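# Return the grip50 gripper to the empty stand slot

## Task

Carry the parallel gripper grip50 to the free slot of the tool stand and hang it there so it sits all the way down in the fork (the task fails if it is not fully seated). Then unlock it and withdraw the tool changer a good distance from it, leaving the tool behind. While grip50 is locked on, it is treated as part of the arm. Nothing may be dropped or pushed off the table.

## Robot and tools

Robot: one Doosan M1013 six-joint arm whose flange carries a tool changer. Two tools exist: grip50, a parallel gripper (50 mm stroke), and grip85 (85 mm stroke). In this job grip50 starts out as the tool on the arm, or at least the one to be stored.

Frames. The scene frame has its origin on the table top under the arm base, +z up, and +y to the left when facing along +x. Results report end_effector_position (metres) and end_effector_quat_wxyz of the changer's flat face centre, plus linear (m/s) and angular (rad/s) velocities. The face's own z axis points outward, away from the arm. Both grippers close along face x. grip50's grip point is 0, -25, 180 mm from the face centre in face axes.

The 13-number row, every entry in [-1, 1], in this order: dx, dy, dz, rx, ry, rz, tool/lock, grip50_position, grip50_force_limit, grip50_speed, grip85_position, grip85_force_limit, grip85_speed. The first six are an offset, not a pose: a displacement in the changer face's own axes, counted from the face pose in the most recent result that shows it (or from the current pose if no such result exists yet or for later calls in the same reply). Scale: 1.0 equals 0.6 m for dx, dy, dz and 180 degrees for rx, ry, rz, which together form a single rotation vector. All-zero offsets pull the arm back to that reference pose; they do not mean hold. lock: above 0 locks, below 0 unlocks (about 1 s each), 0 keeps the previous command. Gripper entries only act while tool_id names that tool and it is ready. grip50_position +1 is 50 mm open, pads meet near -0.65, -1 closes until blocked. Force limits map -1..+1 to 20 N..185 N (grip50) or 235 N (grip85); speeds map to about 20..150 mm/s.

Tools to call:
- execute_actions {"actions": [...], "pictures": bool}. An empty list only reports the state. One action {"rows": [[13 numbers], ...], "steps": n}: 1 to 15 rows, up to 15 steps of 1/30 s, each row used for one step, the last row repeated; every row is measured from the same reference pose, not from the previous row. A wait {"steps": n} up to 300 counts from the last result, including your reply time.
- move {"target": [13 numbers], "speed": m/s 0.002 to 0.5, default 0.25}: a straight path of the face toward one offset target (same offset rules as a row), 0.5 to 10 s long; rotation limited to twice speed in rad/s. It does not avoid obstacles. Its result adds a move: line with the ending (done, off_target, moving, held, fault), limits that acted (paced = pose clipped, held = blocked steps), and the distance left to target.
- wait {"seconds": 0 to 10}: lets time pass without new commands.
- zoom_image {"camera": cam_high, cam_low or cam_wrist, "region": [x0, y0, x1, y1]} in pixels, at most 504 by 504.
- read_manual: licence text only.
- finished_scene {"scene": n}: ends and grades the current scene; irreversible.

Motion limits: each control step the commanded face pose is clipped to within 70 mm and 16 degrees of the measured one, so far targets need several actions; after an action the arm only finishes the last clipped pose. A "pose unreachable" line or HELD marks steps the clearance check altered or withheld. Hand target shows where the controller is driving the face.

Result readings: tool_id (grip50, grip85, none), plate_near, locked, unlocked, in_stand, unlock_refused, tool-prefixed readings (n/a while not ready), object_status, position_measured, joint positions and torques, MOTOR HOT warnings.

Stowing procedure. A stand slot is a fork; the plate hangs in it behind 10 mm stops. Slots are spaced 180 mm. The fork arms sit 40 to 70 mm either side of slot centre along face x, their tips 45 mm toward the open side, their tops 18 mm beneath the face of a hung plate. The fork's open side must face the face's -y direction. Extraction was: lift 10-30 mm (about 20), slide out at least 110 mm along face -y, then rise; storing is that path backwards: approach at slot height plus about 20 mm, 110+ mm out along -y, move in along +y, then lower about 20 mm until in_stand reads 1. Then hold still, send lock -1, wait for unlocked to read 1. Off the stand the lock cannot open (unlock_refused). Afterwards back the face away (typically along face -z, away from the plate) and then clear out; in_stand returns to 0 once the changer has left the tool. Use cameras and zoom to locate the empty slot.

Hazards. The arm is stiff: commanding even slightly past a firm contact can trigger a fault. An outside force of 144 N or a joint torque at its load limit (waist 299, shoulder 299, elbow 140, wrist joints 39.6 N m) stops the arm for 10 s and drops the rest of the call. Approach contacts slowly, avoid slams, and keep everything on the table. Think time advances the simulation.

Each tool is called after "Emit:" by a JSON object that holds its "fn" and its "kwargs".

## Session

Emit:
{"fn": "execute_actions", "kwargs": {"actions": []}}

Scene clock: 0.00 s of 6000.00 s.
end_effector_position=(+1.0085, +0.0959, +0.2679) locked=0 unlocked=1 plate_near=0 in_stand=0 unlock_refused=0 tool_id=none grip50_position_measured=n/a grip50_object_status=n/a grip85_position_measured=n/a grip85_object_status=n/a end_effector_quat_wxyz=(+0.218, +0.387, +0.786, -0.431) end_effector_velocity=(+0.000, +0.000, +0.000) end_effector_angular_velocity=(-0.002, -0.001, +0.000)
Joint positions: [ 0.244  0.979  0.958 -0.975  1.537 -0.222]
Joint velocities: [ 0.     0.    -0.    -0.002  0.001  0.001]
Joint torques (N m, as the joint torque sensors report them, + toward a larger angle): no reading
Hand target: +1.009, +0.096, +0.268; +0.218, +0.387, +0.786, -0.431

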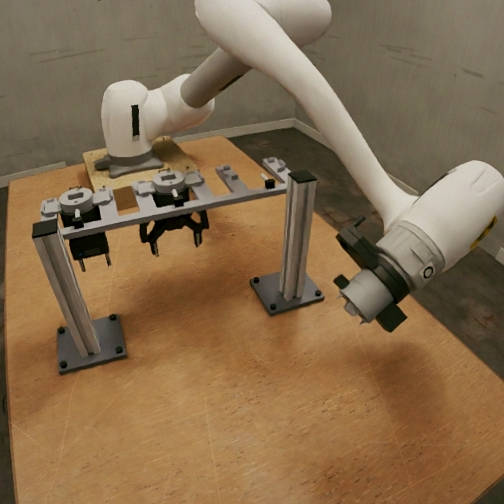

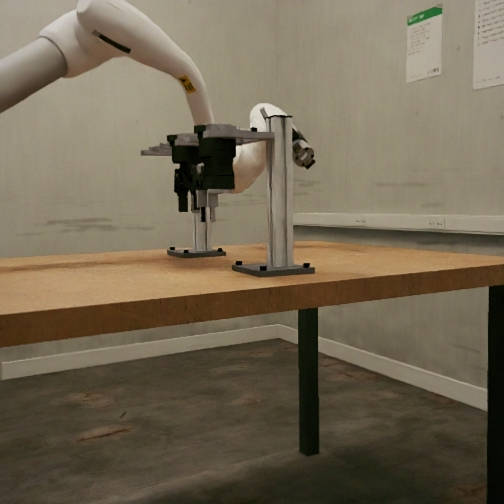

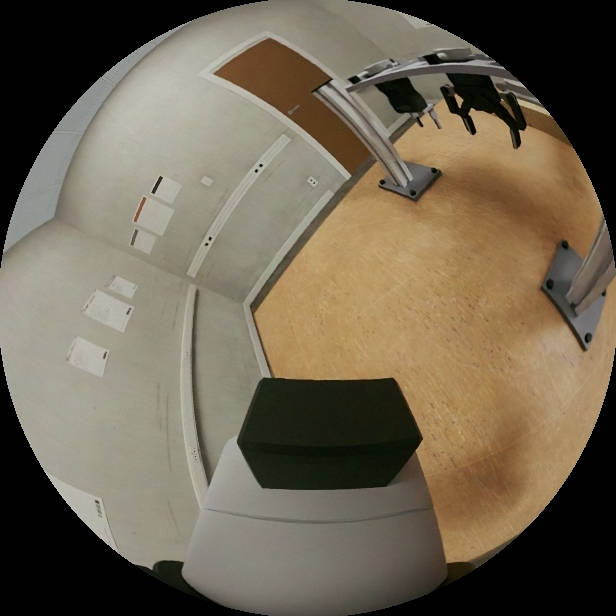

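Emit:
{"fn": "zoom_image", "kwargs": {"camera": "cam_high", "region": [20, 140, 340, 300]}}

Emit:
{"fn": "zoom_image", "kwargs": {"camera": "cam_low", "region": [120, 90, 340, 290]}}

Region (20, 140, 340, 300) of cam_high's 504x504 image, scaled by 1.575, with more detail than that image has.

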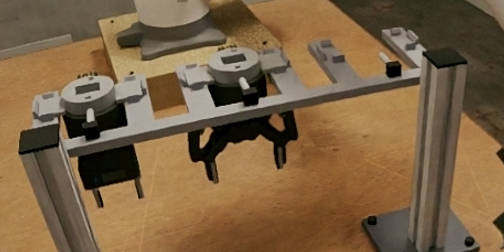

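Region (120, 90, 340, 290) of cam_low's 504x504 image, scaled by 2.291, with more detail than that image has; it fills the top 458 rows of this view, and the rest is white.

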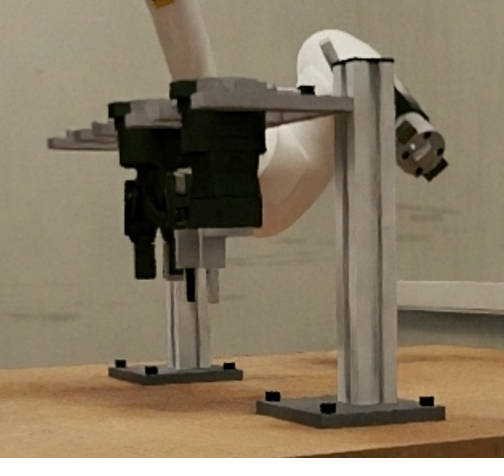

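Emit:
{"fn": "move", "kwargs": {"target": [-0.073,-0.369,-0.18,-0.0822,0.3181,0.2278,0,0,0,0,0,0,0], "speed": 0.3}}

Scene clock: 31.53 s of 6000.00 s.
end_effector_position=(+0.8584, +0.0962, +0.4683) locked=0 unlocked=1 plate_near=0 in_stand=0 unlock_refused=0 tool_id=none grip50_position_measured=n/a grip50_object_status=n/a grip85_position_measured=n/a grip85_object_status=n/a end_effector_quat_wxyz=(+0.000, +0.751, +0.660, +0.000) end_effector_velocity=(+0.000, +0.000, +0.001) end_effector_angular_velocity=(+0.000, -0.001, -0.001)
Joint positions: [0.098 0.522 1.234 0.002 1.377 0.2  ]
Joint velocities: [ 0.    -0.    -0.001  0.    -0.     0.   ]
Joint torques (N m, as the joint torque sensors report them, + toward a larger angle): [   1.79 -100.03  -45.91    3.89   -0.1    -0.42]
Hand target: +0.858, +0.096, +0.468; +0.000, +0.751, +0.660, +0.000
Off the commanded pose: 0.001 m, 0 deg.
After step 90, 26.07 s passed at rest.
move: done
camera_calibration (this result's frames):
cam_wrist: T_world_to_cam=[[0.112429, 0.99274, -0.042744, -0.169855], [0.944187, -0.0933279, 0.315913, -0.892013], [0.30963, -0.075876, -0.947825, 0.234569], [0, 0, 0, 1]] pos_world=[0.788694, 0.10317, 0.496868]

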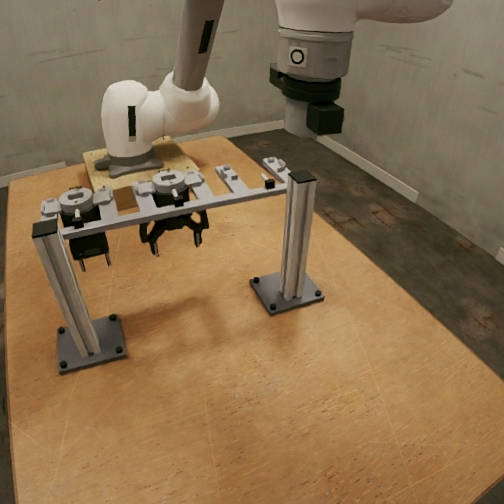

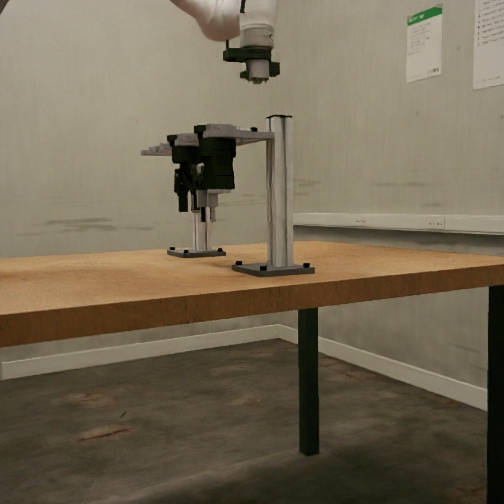

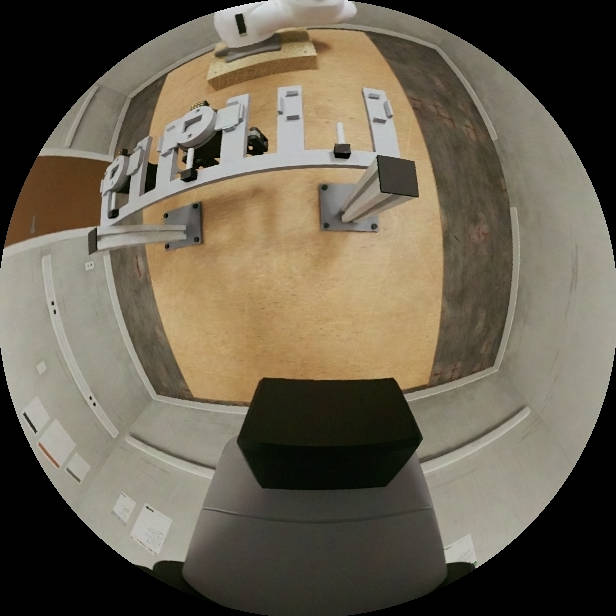

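Emit:
{"fn": "move", "kwargs": {"target": [-0.588,-0.274,0.08,0,0,0,0,0,0,0,0,0,0], "speed": 0.3}}

Emit:
{"fn": "zoom_image", "kwargs": {"camera": "cam_wrist", "region": [160, 140, 500, 380]}}

Scene clock: 36.63 s of 6000.00 s.
end_effector_position=(+0.6501, -0.2329, +0.4210) locked=0 unlocked=1 plate_near=0 in_stand=0 unlock_refused=0 tool_id=none grip50_position_measured=n/a grip50_object_status=n/a grip85_position_measured=n/a grip85_object_status=n/a end_effector_quat_wxyz=(+0.001, +0.751, +0.660, +0.000) end_effector_velocity=(-0.001, -0.000, -0.001) end_effector_angular_velocity=(+0.000, +0.002, -0.001)
Joint positions: [-0.371  0.276  1.683  0.005  1.175 -0.27 ]
Joint velocities: [-0.001 -0.     0.003 -0.001 -0.     0.   ]
Joint torques (N m, as the joint torque sensors report them, + toward a larger angle): [  0.64 -73.92 -42.97   3.63  -0.04  -0.35]
Hand target: +0.650, -0.233, +0.421; +0.001, +0.751, +0.660, +0.000
Off the commanded pose: 0.001 m, 0 deg.
After step 90, 0.40 s passed at rest.
move: done
camera_calibration (this result's frames):
cam_wrist: T_world_to_cam=[[0.112607, 0.992672, -0.0438399, 0.178593], [0.944041, -0.0931167, 0.316411, -0.711137], [0.31001, -0.0770168, -0.947609, 0.228738], [0, 0, 0, 1]] pos_world=[0.580321, -0.225886, 0.449595]

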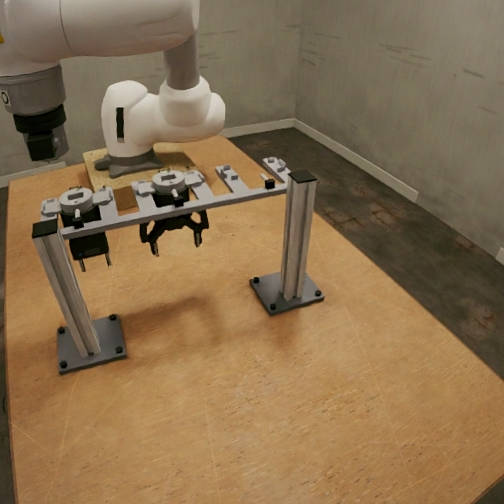

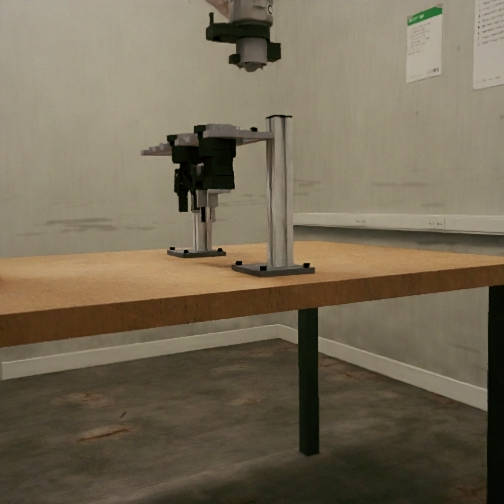

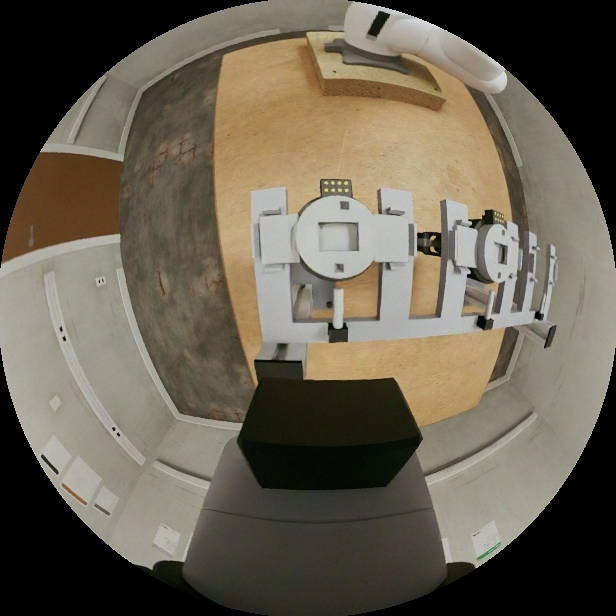

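Region (160, 140, 500, 380) of cam_wrist's 616x616 image, scaled by 1.482, with more detail than that image has; it fills the top 356 rows of this view, and the rest is white.

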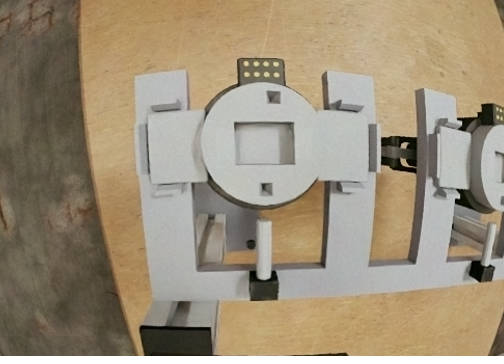

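Emit:
{"fn": "zoom_image", "kwargs": {"camera": "cam_wrist", "region": [240, 170, 440, 350]}}

Emit:
{"fn": "zoom_image", "kwargs": {"camera": "cam_wrist", "region": [420, 180, 580, 360]}}

Region (240, 170, 440, 350) of cam_wrist's 616x616 image, scaled by 2.520, with more detail than that image has; it fills the top 454 rows of this view, and the rest is white.

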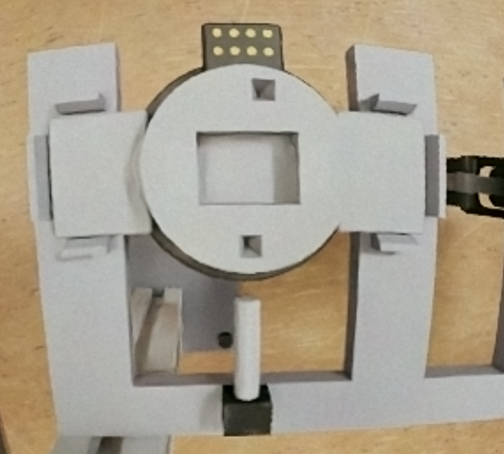

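Region (420, 180, 580, 360) of cam_wrist's 616x616 image, scaled by 2.800, with more detail than that image has.

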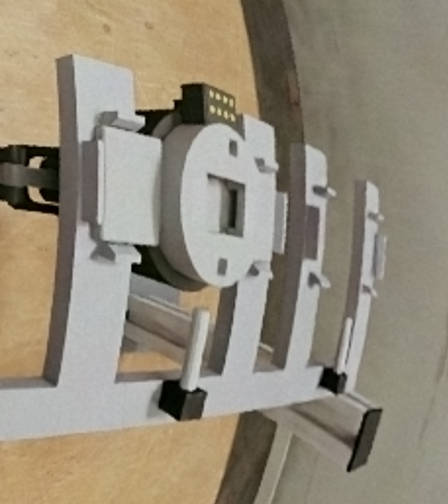

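Emit:
{"fn": "move", "kwargs": {"target": [0.021,-0.1267,0.1433,0,0,-0.0186,0,0,0,0,0,0,0], "speed": 0.15}}

Emit:
{"fn": "zoom_image", "kwargs": {"camera": "cam_wrist", "region": [140, 200, 500, 480]}}

Emit:
{"fn": "zoom_image", "kwargs": {"camera": "cam_low", "region": [150, 60, 300, 180]}}

Emit:
{"fn": "zoom_image", "kwargs": {"camera": "cam_high", "region": [20, 120, 170, 240]}}

Scene clock: 63.67 s of 6000.00 s.
end_effector_position=(+0.5763, -0.2108, +0.3352) locked=0 unlocked=1 plate_near=0 in_stand=0 unlock_refused=0 tool_id=none grip50_position_measured=n/a grip50_object_status=n/a grip85_position_measured=n/a grip85_object_status=n/a end_effector_quat_wxyz=(+0.001, +0.732, +0.681, +0.000) end_effector_velocity=(-0.002, +0.001, -0.002) end_effector_angular_velocity=(+0.002, +0.004, +0.001)
Joint positions: [-0.383  0.23   1.918  0.005  0.986 -0.341]
Joint velocities: [ 0.001 -0.     0.004  0.001  0.001 -0.   ]
Joint torques (N m, as the joint torque sensors report them, + toward a larger angle): [  1.29 -65.27 -38.84   3.34  -0.08  -0.43]
Hand target: +0.576, -0.211, +0.335; +0.001, +0.732, +0.681, +0.000
Off the commanded pose: 0.000 m, 0 deg.
After step 90, 22.97 s passed at rest.
move: done
camera_calibration (this result's frames):
cam_wrist: T_world_to_cam=[[0.0546629, 0.997531, -0.0440918, 0.195701], [0.947861, -0.0379553, 0.316416, -0.602827], [0.313961, -0.0590891, -0.947595, 0.173435], [0, 0, 0, 1]] pos_world=[0.506247, -0.20785, 0.363719]

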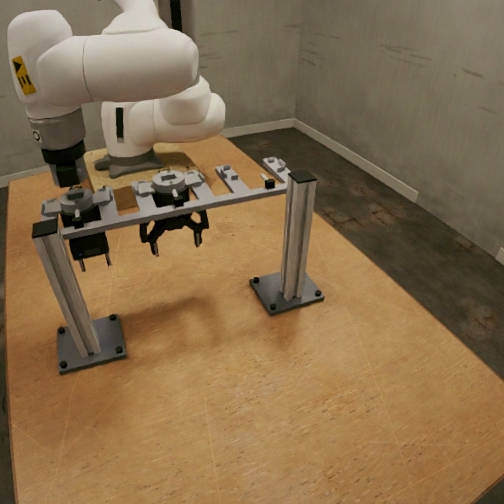

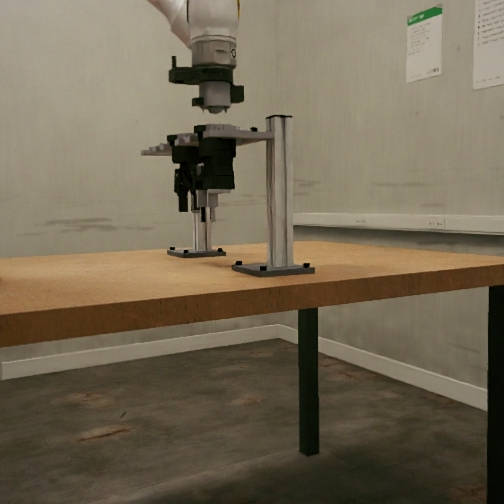

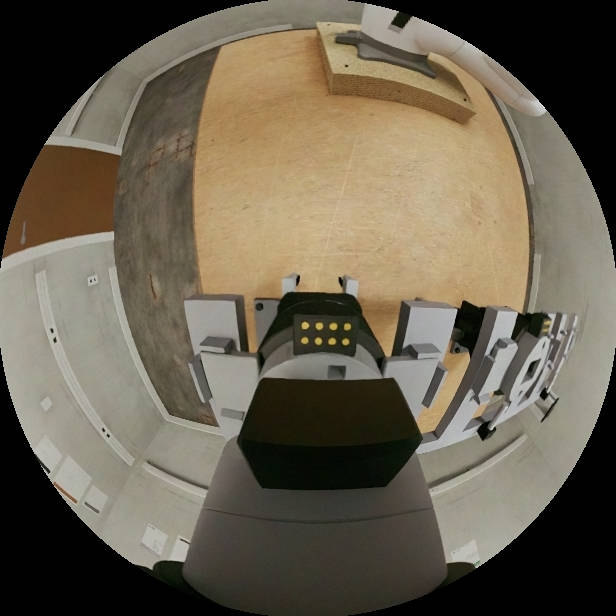

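Region (140, 200, 500, 480) of cam_wrist's 616x616 image, scaled by 1.400, with more detail than that image has.

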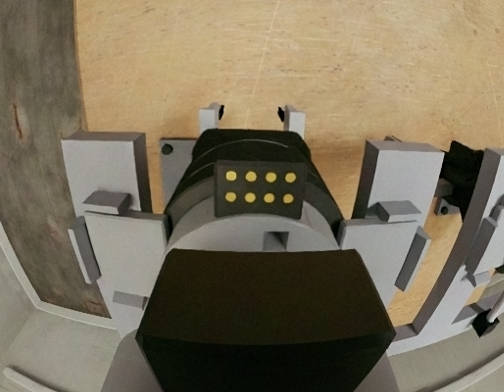

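Region (150, 60, 300, 180) of cam_low's 504x504 image, scaled by 3.360, with more detail than that image has; it fills the top 403 rows of this view, and the rest is white.

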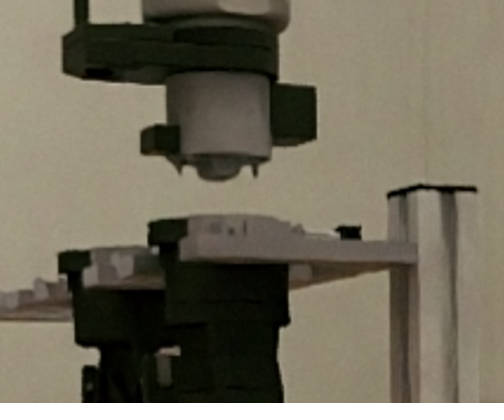

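Region (20, 120, 170, 240) of cam_high's 504x504 image, scaled by 3.360, with more detail than that image has; it fills the top 403 rows of this view, and the rest is white.

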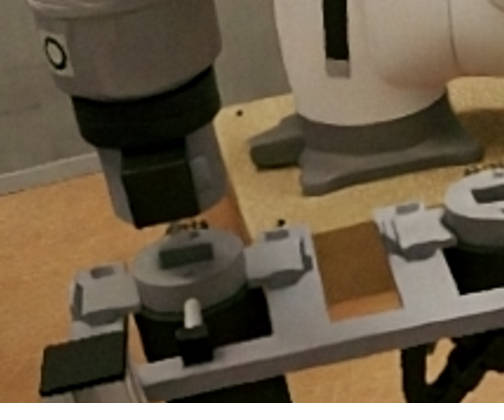

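Emit:
{"fn": "move", "kwargs": {"target": [0.0017,0.006,0.03,0,0,0,0,0,0,0,0,0,0], "speed": 0.05}}

Emit:
{"fn": "zoom_image", "kwargs": {"camera": "cam_wrist", "region": [150, 270, 490, 450]}}

Emit:
{"fn": "zoom_image", "kwargs": {"camera": "cam_low", "region": [180, 90, 260, 150]}}

Emit:
{"fn": "zoom_image", "kwargs": {"camera": "cam_high", "region": [30, 150, 130, 230]}}

Scene clock: 74.27 s of 6000.00 s.
end_effector_position=(+0.5799, -0.2101, +0.3171) locked=0 unlocked=1 plate_near=0 in_stand=0 unlock_refused=0 tool_id=none grip50_position_measured=n/a grip50_object_status=n/a grip85_position_measured=n/a grip85_object_status=n/a end_effector_quat_wxyz=(+0.001, +0.732, +0.681, +0.000) end_effector_velocity=(-0.001, -0.001, +0.000) end_effector_angular_velocity=(-0.001, +0.001, -0.001)
Joint positions: [-0.38   0.252  1.928  0.005  0.954 -0.338]
Joint velocities: [-0.002 -0.    -0.    -0.001  0.001 -0.   ]
Joint torques (N m, as the joint torque sensors report them, + toward a larger angle): [  1.4  -66.46 -38.59   3.15  -0.01  -0.36]
Hand target: +0.580, -0.210, +0.317; +0.001, +0.732, +0.681, +0.000
Off the commanded pose: 0.000 m, 0 deg.
After step 90, 6.87 s passed at rest.
move: done
camera_calibration (this result's frames):
cam_wrist: T_world_to_cam=[[0.0546987, 0.997529, -0.0440934, 0.193946], [0.947867, -0.0379901, 0.316394, -0.600543], [0.313937, -0.059101, -0.947603, 0.155273], [0, 0, 0, 1]] pos_world=[0.509881, -0.207105, 0.345697]

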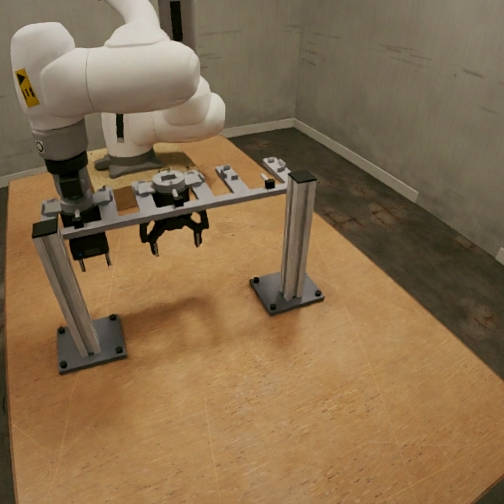

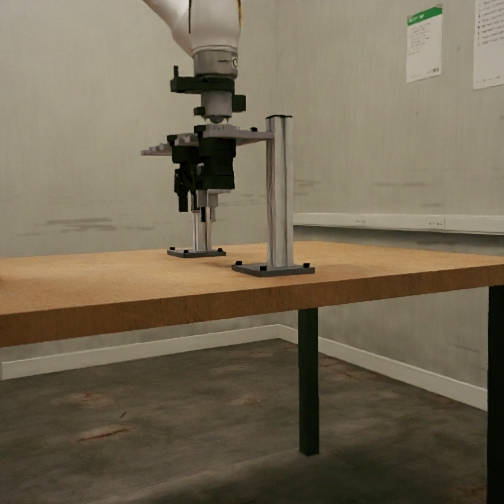

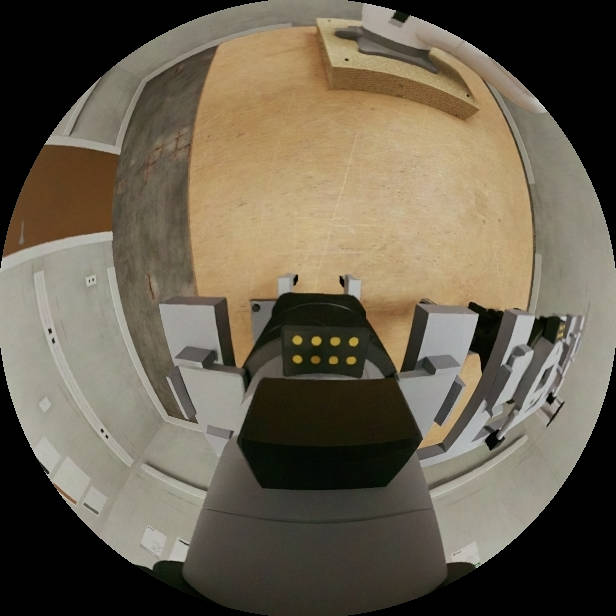

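Region (150, 270, 490, 450) of cam_wrist's 616x616 image, scaled by 1.482, with more detail than that image has; it fills the top 267 rows of this view, and the rest is white.

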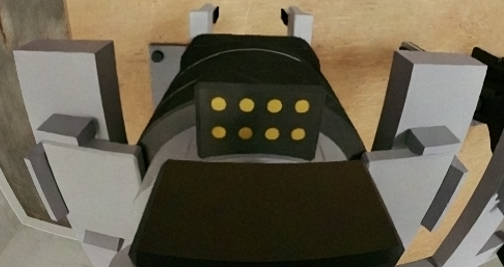

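Region (180, 90, 260, 150) of cam_low's 504x504 image, scaled by 6.300, with more detail than that image has; it fills the top 378 rows of this view, and the rest is white.

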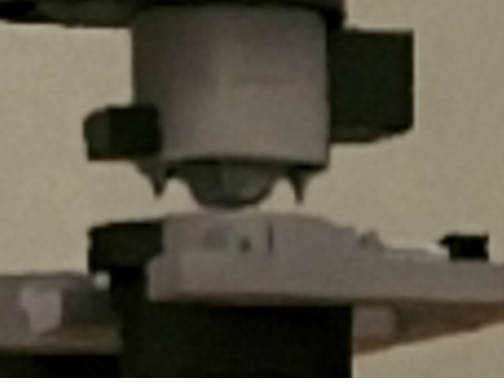

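Region (30, 150, 130, 230) of cam_high's 504x504 image, scaled by 5.040, with more detail than that image has; it fills the top 403 rows of this view, and the rest is white.

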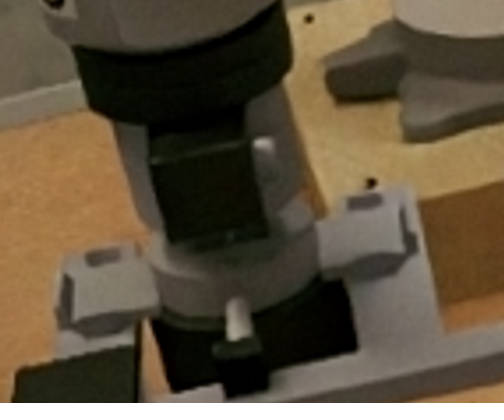

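Emit:
{"fn": "move", "kwargs": {"target": [0.0003,0.001,0.022,0,0,0,0,0,0,0,0,0,0], "speed": 0.01}}

Emit:
{"fn": "zoom_image", "kwargs": {"camera": "cam_low", "region": [180, 90, 260, 150]}}

Scene clock: 86.13 s of 6000.00 s.
end_effector_position=(+0.5805, -0.2099, +0.3039) locked=0 unlocked=1 plate_near=0 in_stand=1 unlock_refused=0 tool_id=none grip50_position_measured=n/a grip50_object_status=n/a grip85_position_measured=n/a grip85_object_status=n/a end_effector_quat_wxyz=(+0.001, +0.732, +0.681, +0.000) end_effector_velocity=(+0.000, -0.001, +0.000) end_effector_angular_velocity=(-0.001, -0.001, -0.000)
Joint positions: [-0.379  0.266  1.938  0.005  0.93  -0.337]
Joint velocities: [-0.001 -0.    -0.001 -0.    -0.    -0.001]
Joint torques (N m, as the joint torque sensors report them, + toward a larger angle): [  3.49 -65.99 -36.56   3.62   0.05  -0.45]
Hand target: +0.581, -0.210, +0.304; +0.001, +0.732, +0.681, +0.000
Off the commanded pose: 0.000 m, 0 deg.
After step 90, 7.33 s passed at rest.
move: done
camera_calibration (this result's frames):
cam_wrist: T_world_to_cam=[[0.0547407, 0.997525, -0.0441216, 0.193211], [0.94786, -0.0380201, 0.31641, -0.596943], [0.313949, -0.0591416, -0.947596, 0.142567], [0, 0, 0, 1]] pos_world=[0.510483, -0.206997, 0.332499]

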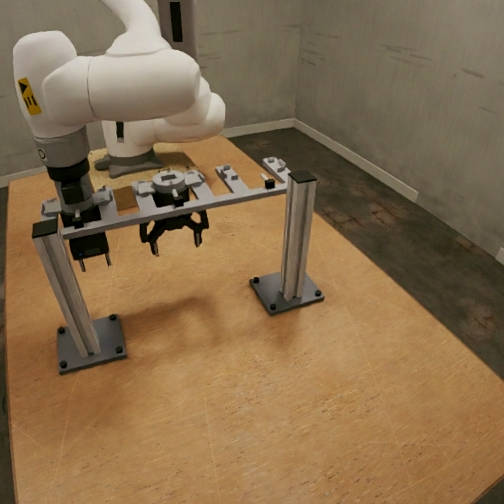

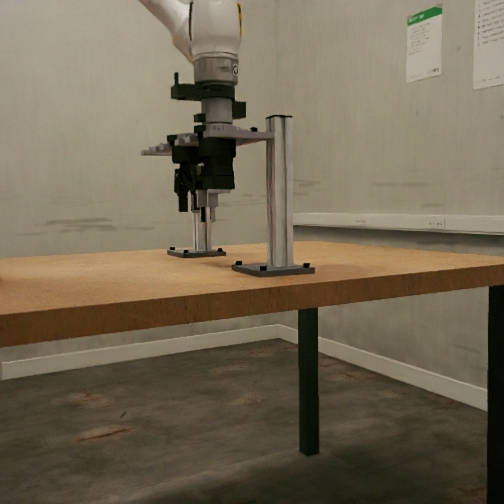

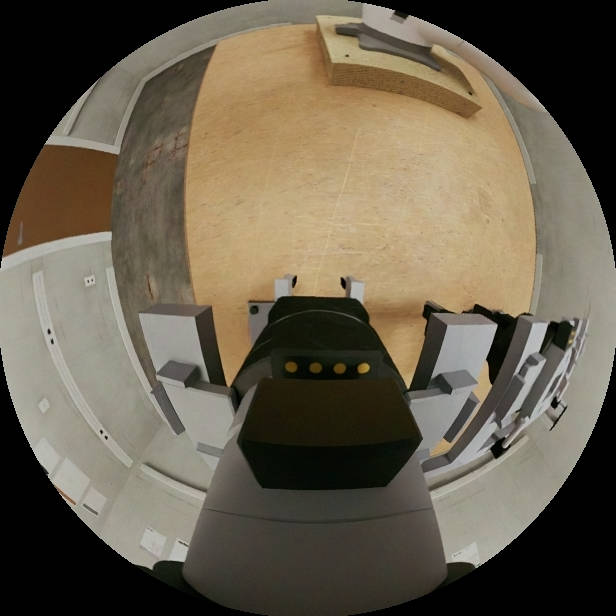

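Region (180, 90, 260, 150) of cam_low's 504x504 image, scaled by 6.300, with more detail than that image has; it fills the top 378 rows of this view, and the rest is white.

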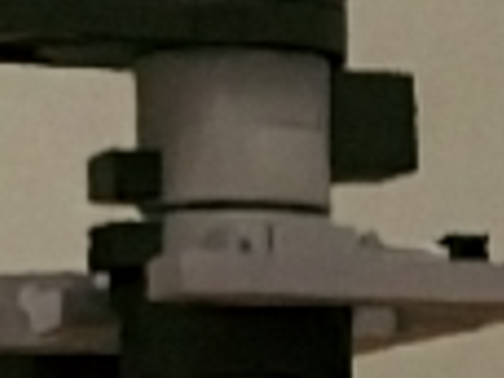

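Emit:
{"fn": "move", "kwargs": {"target": [-0.0006,0,0.003,0,0,0,0,0,0,0,0,0,0], "speed": 0.005}}

Scene clock: 89.77 s of 6000.00 s.
end_effector_position=(+0.5805, -0.2103, +0.3021) locked=0 unlocked=1 plate_near=0 in_stand=1 unlock_refused=0 tool_id=none grip50_position_measured=n/a grip50_object_status=n/a grip85_position_measured=n/a grip85_object_status=n/a end_effector_quat_wxyz=(+0.001, +0.732, +0.681, +0.000) end_effector_velocity=(+0.001, +0.001, +0.001) end_effector_angular_velocity=(+0.002, -0.002, -0.000)
Joint positions: [-0.379  0.268  1.94   0.005  0.927 -0.338]
Joint velocities: [ 0.002  0.    -0.002  0.003  0.    -0.   ]
Joint torques (N m, as the joint torque sensors report them, + toward a larger angle): [  2.96 -66.89 -37.45   3.36  -0.16  -0.45]
Hand target: +0.580, -0.210, +0.302; +0.001, +0.732, +0.681, +0.000
Off the commanded pose: 0.000 m, 0 deg.
move: done
camera_calibration (this result's frames):
cam_wrist: T_world_to_cam=[[0.0547567, 0.997525, -0.044109, 0.193476], [0.947862, -0.0380396, 0.316404, -0.59636], [0.313943, -0.0591344, -0.947599, 0.140855], [0, 0, 0, 1]] pos_world=[0.510453, -0.207353, 0.330698]

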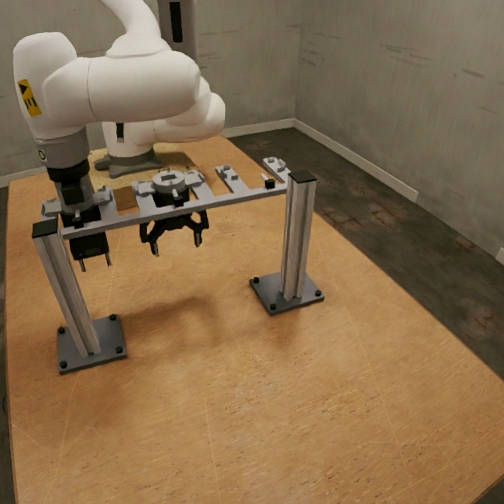

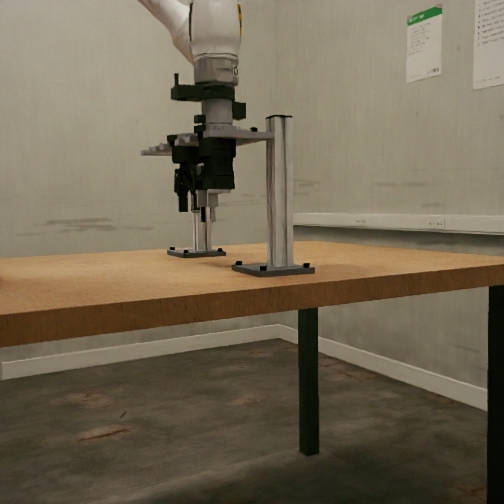

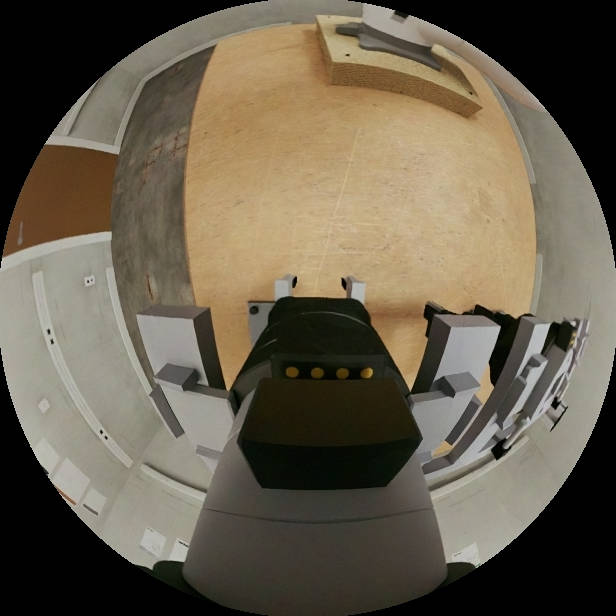

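Emit:
{"fn": "move", "kwargs": {"target": [-0.0005,0,0.002,0,0,0,0,0,0,0,0,0,0], "speed": 0.005}}

Scene clock: 91.73 s of 6000.00 s.
end_effector_position=(+0.5805, -0.2106, +0.3011) locked=0 unlocked=1 plate_near=1 in_stand=1 unlock_refused=0 tool_id=none grip50_position_measured=n/a grip50_object_status=n/a grip85_position_measured=n/a grip85_object_status=n/a end_effector_quat_wxyz=(+0.001, +0.732, +0.681, +0.000) end_effector_velocity=(+0.000, +0.001, -0.000) end_effector_angular_velocity=(+0.001, +0.000, -0.000)
Joint positions: [-0.38   0.269  1.94   0.005  0.925 -0.338]
Joint velocities: [ 0.001  0.001 -0.     0.001  0.     0.   ]
Joint torques (N m, as the joint torque sensors report them, + toward a larger angle): [ -6.63 -18.41 -25.79  -0.76  -8.    -2.55]
Hand target: +0.580, -0.211, +0.301; +0.001, +0.732, +0.681, +0.000
Off the commanded pose: 0.000 m, 0 deg.
move: done
camera_calibration (this result's frames):
cam_wrist: T_world_to_cam=[[0.0548373, 0.997521, -0.0440927, 0.193656], [0.947811, -0.0381125, 0.316546, -0.596068], [0.314081, -0.0591501, -0.947552, 0.139728], [0, 0, 0, 1]] pos_world=[0.510455, -0.207629, 0.329621]

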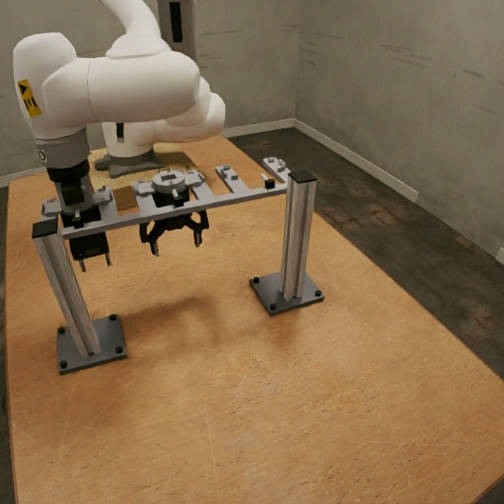

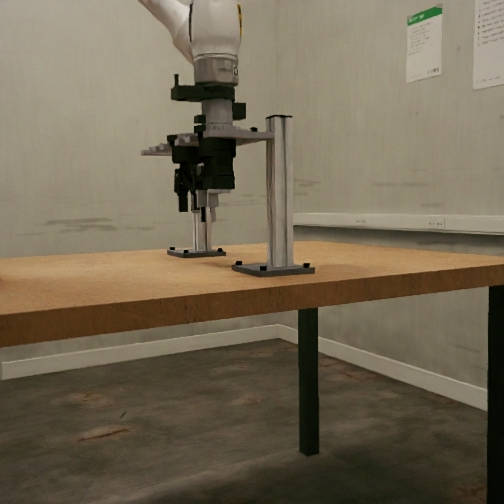

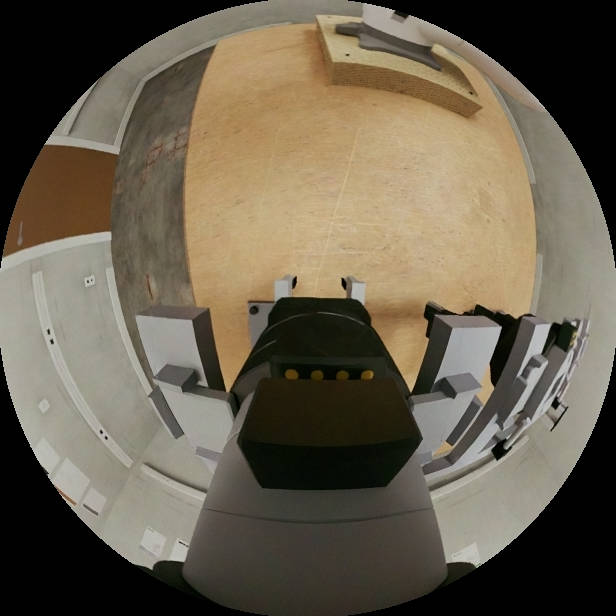

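Pressing hard; ease up a bit and lock.

Emit:
{"fn": "execute_actions", "kwargs": {"actions": [{"rows":[[0,0,-0.0006,0,0,0,1,1,0,0,0,0,0]],"steps":15}], "pictures": false}}

Emit:
{"fn": "execute_actions", "kwargs": {"actions": [{"steps":30}], "pictures": false}}

Scene clock: 94.77 s of 6000.00 s.
end_effector_position=(+0.5804, -0.2106, +0.3013) locked=0 unlocked=0 plate_near=1 in_stand=1 unlock_refused=0 tool_id=none grip50_position_measured=n/a grip50_object_status=n/a grip85_position_measured=n/a grip85_object_status=n/a end_effector_quat_wxyz=(+0.001, +0.732, +0.681, +0.000) end_effector_velocity=(-0.001, +0.001, -0.000) end_effector_angular_velocity=(+0.000, +0.002, +0.002)
Joint positions: [-0.38   0.269  1.94   0.005  0.925 -0.338]
Joint velocities: [ 0.001 -0.001  0.001 -0.001  0.001 -0.   ]
Joint torques (N m, as the joint torque sensors report them, + toward a larger angle): [ -2.8  -45.14 -33.04   0.91  -4.1   -1.73]
Hand target: +0.580, -0.211, +0.301; +0.001, +0.732, +0.681, +0.000
Off the commanded pose: 0.000 m, 0 deg.
Steps of this call (steps 1 to 76: nothing new was sent; steps 77 to 91: all 15 steps of this action). Readings (end_effector_position | what the end effector reports):
77: (+0.5805, -0.2106, +0.3009) | locked=0 unlocked=0 plate_near=1 in_stand=1 unlock_refused=0 tool_id=none grip50_position_measured=n/a grip50_object_status=n/a grip85_position_measured=n/a grip85_object_status=n/a
78: (+0.5805, -0.2106, +0.3010) | locked=0 unlocked=0 plate_near=1 in_stand=1 unlock_refused=0 tool_id=none grip50_position_measured=n/a grip50_object_status=n/a grip85_position_measured=n/a grip85_object_status=n/a
80: (+0.5804, -0.2106, +0.3010) | locked=0 unlocked=0 plate_near=1 in_stand=1 unlock_refused=0 tool_id=none grip50_position_measured=n/a grip50_object_status=n/a grip85_position_measured=n/a grip85_object_status=n/a
84: (+0.5804, -0.2106, +0.3011) | locked=0 unlocked=0 plate_near=1 in_stand=1 unlock_refused=0 tool_id=none grip50_position_measured=n/a grip50_object_status=n/a grip85_position_measured=n/a grip85_object_status=n/a
91: the state above

Scene clock: 95.77 s of 6000.00 s.
end_effector_position=(+0.5805, -0.2106, +0.3014) locked=1 unlocked=0 plate_near=1 in_stand=1 unlock_refused=0 tool_id=grip50 grip50_position_measured=n/a grip50_object_status=n/a grip85_position_measured=n/a grip85_object_status=n/a end_effector_quat_wxyz=(+0.001, +0.732, +0.681, +0.000) end_effector_velocity=(+0.001, -0.000, +0.001) end_effector_angular_velocity=(+0.000, -0.002, -0.001)
Joint positions: [-0.38   0.269  1.94   0.005  0.925 -0.338]
Joint velocities: [ 0.    -0.    -0.001  0.001 -0.     0.   ]
Joint torques (N m, as the joint torque sensors report them, + toward a larger angle): [ 13.79 -81.07 -71.22   4.32  -8.44  -2.99]
Hand target: +0.580, -0.211, +0.301; +0.001, +0.732, +0.681, +0.000
Off the commanded pose: 0.000 m, 0 deg.
Steps of this call (steps 1 to 30: nothing new was sent). Readings (end_effector_position | what the end effector reports):
1: (+0.5804, -0.2106, +0.3013) | locked=0 unlocked=0 plate_near=1 in_stand=1 unlock_refused=0 tool_id=none grip50_position_measured=n/a grip50_object_status=n/a grip85_position_measured=n/a grip85_object_status=n/a
2: (+0.5804, -0.2106, +0.3013) | locked=0 unlocked=0 plate_near=1 in_stand=1 unlock_refused=0 tool_id=none grip50_position_measured=n/a grip50_object_status=n/a grip85_position_measured=n/a grip85_object_status=n/a
4: (+0.5804, -0.2106, +0.3013) | locked=0 unlocked=0 plate_near=1 in_stand=1 unlock_refused=0 tool_id=none grip50_position_measured=n/a grip50_object_status=n/a grip85_position_measured=n/a grip85_object_status=n/a
8: (+0.5803, -0.2106, +0.3013) | locked=0 unlocked=0 plate_near=1 in_stand=1 unlock_refused=0 tool_id=none grip50_position_measured=n/a grip50_object_status=n/a grip85_position_measured=n/a grip85_object_status=n/a
30: the state above

Emit:
{"fn": "move", "kwargs": {"target": [0,0,-0.0333,0,0,0,0,1,0,0,0,0,0], "speed": 0.03}}

Emit:
{"fn": "zoom_image", "kwargs": {"camera": "cam_wrist", "region": [120, 270, 520, 470]}}

Scene clock: 99.57 s of 6000.00 s.
end_effector_position=(+0.5805, -0.2106, +0.3214) locked=1 unlocked=0 plate_near=1 in_stand=0 unlock_refused=0 tool_id=grip50 grip50_position_measured=3 grip50_object_status=3 grip85_position_measured=n/a grip85_object_status=n/a end_effector_quat_wxyz=(+0.001, +0.732, +0.681, +0.000) end_effector_velocity=(+0.001, -0.000, +0.001) end_effector_angular_velocity=(-0.002, -0.001, +0.001)
Joint positions: [-0.38   0.249  1.923  0.005  0.962 -0.338]
Joint velocities: [ 0.001 -0.    -0.001 -0.001 -0.001  0.   ]
Joint torques (N m, as the joint torque sensors report them, + toward a larger angle): [  1.4  -76.16 -45.43   3.12  -0.01  -0.29]
Hand target: +0.580, -0.211, +0.321; +0.001, +0.732, +0.681, +0.000
Off the commanded pose: 0.000 m, 0 deg.
move: done
camera_calibration (this result's frames):
cam_wrist: T_world_to_cam=[[0.0546611, 0.997529, -0.0441477, 0.194655], [0.947835, -0.0379308, 0.316498, -0.602468], [0.314041, -0.0591448, -0.947565, 0.15904], [0, 0, 0, 1]] pos_world=[0.510455, -0.207619, 0.349974]

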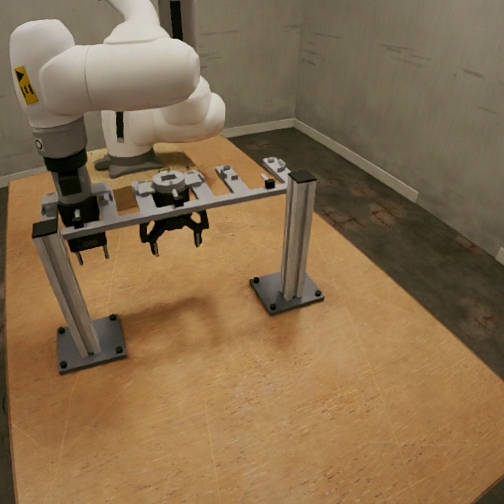

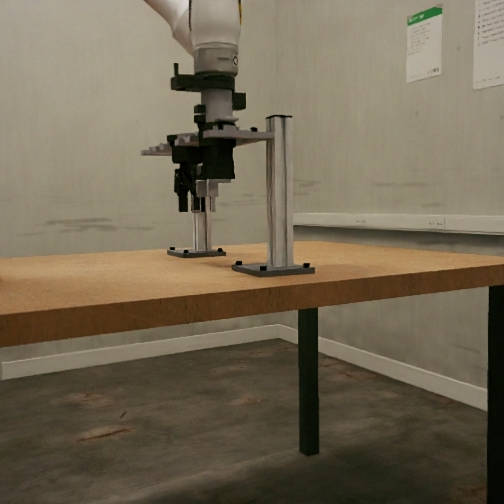

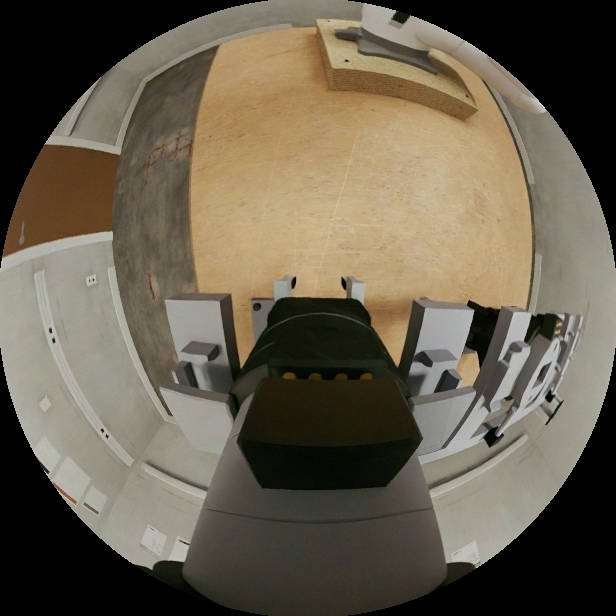

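Region (120, 270, 520, 470) of cam_wrist's 616x616 image, scaled by 1.260, with more detail than that image has.

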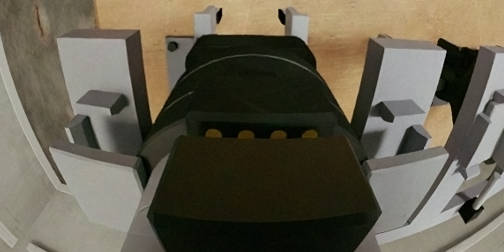

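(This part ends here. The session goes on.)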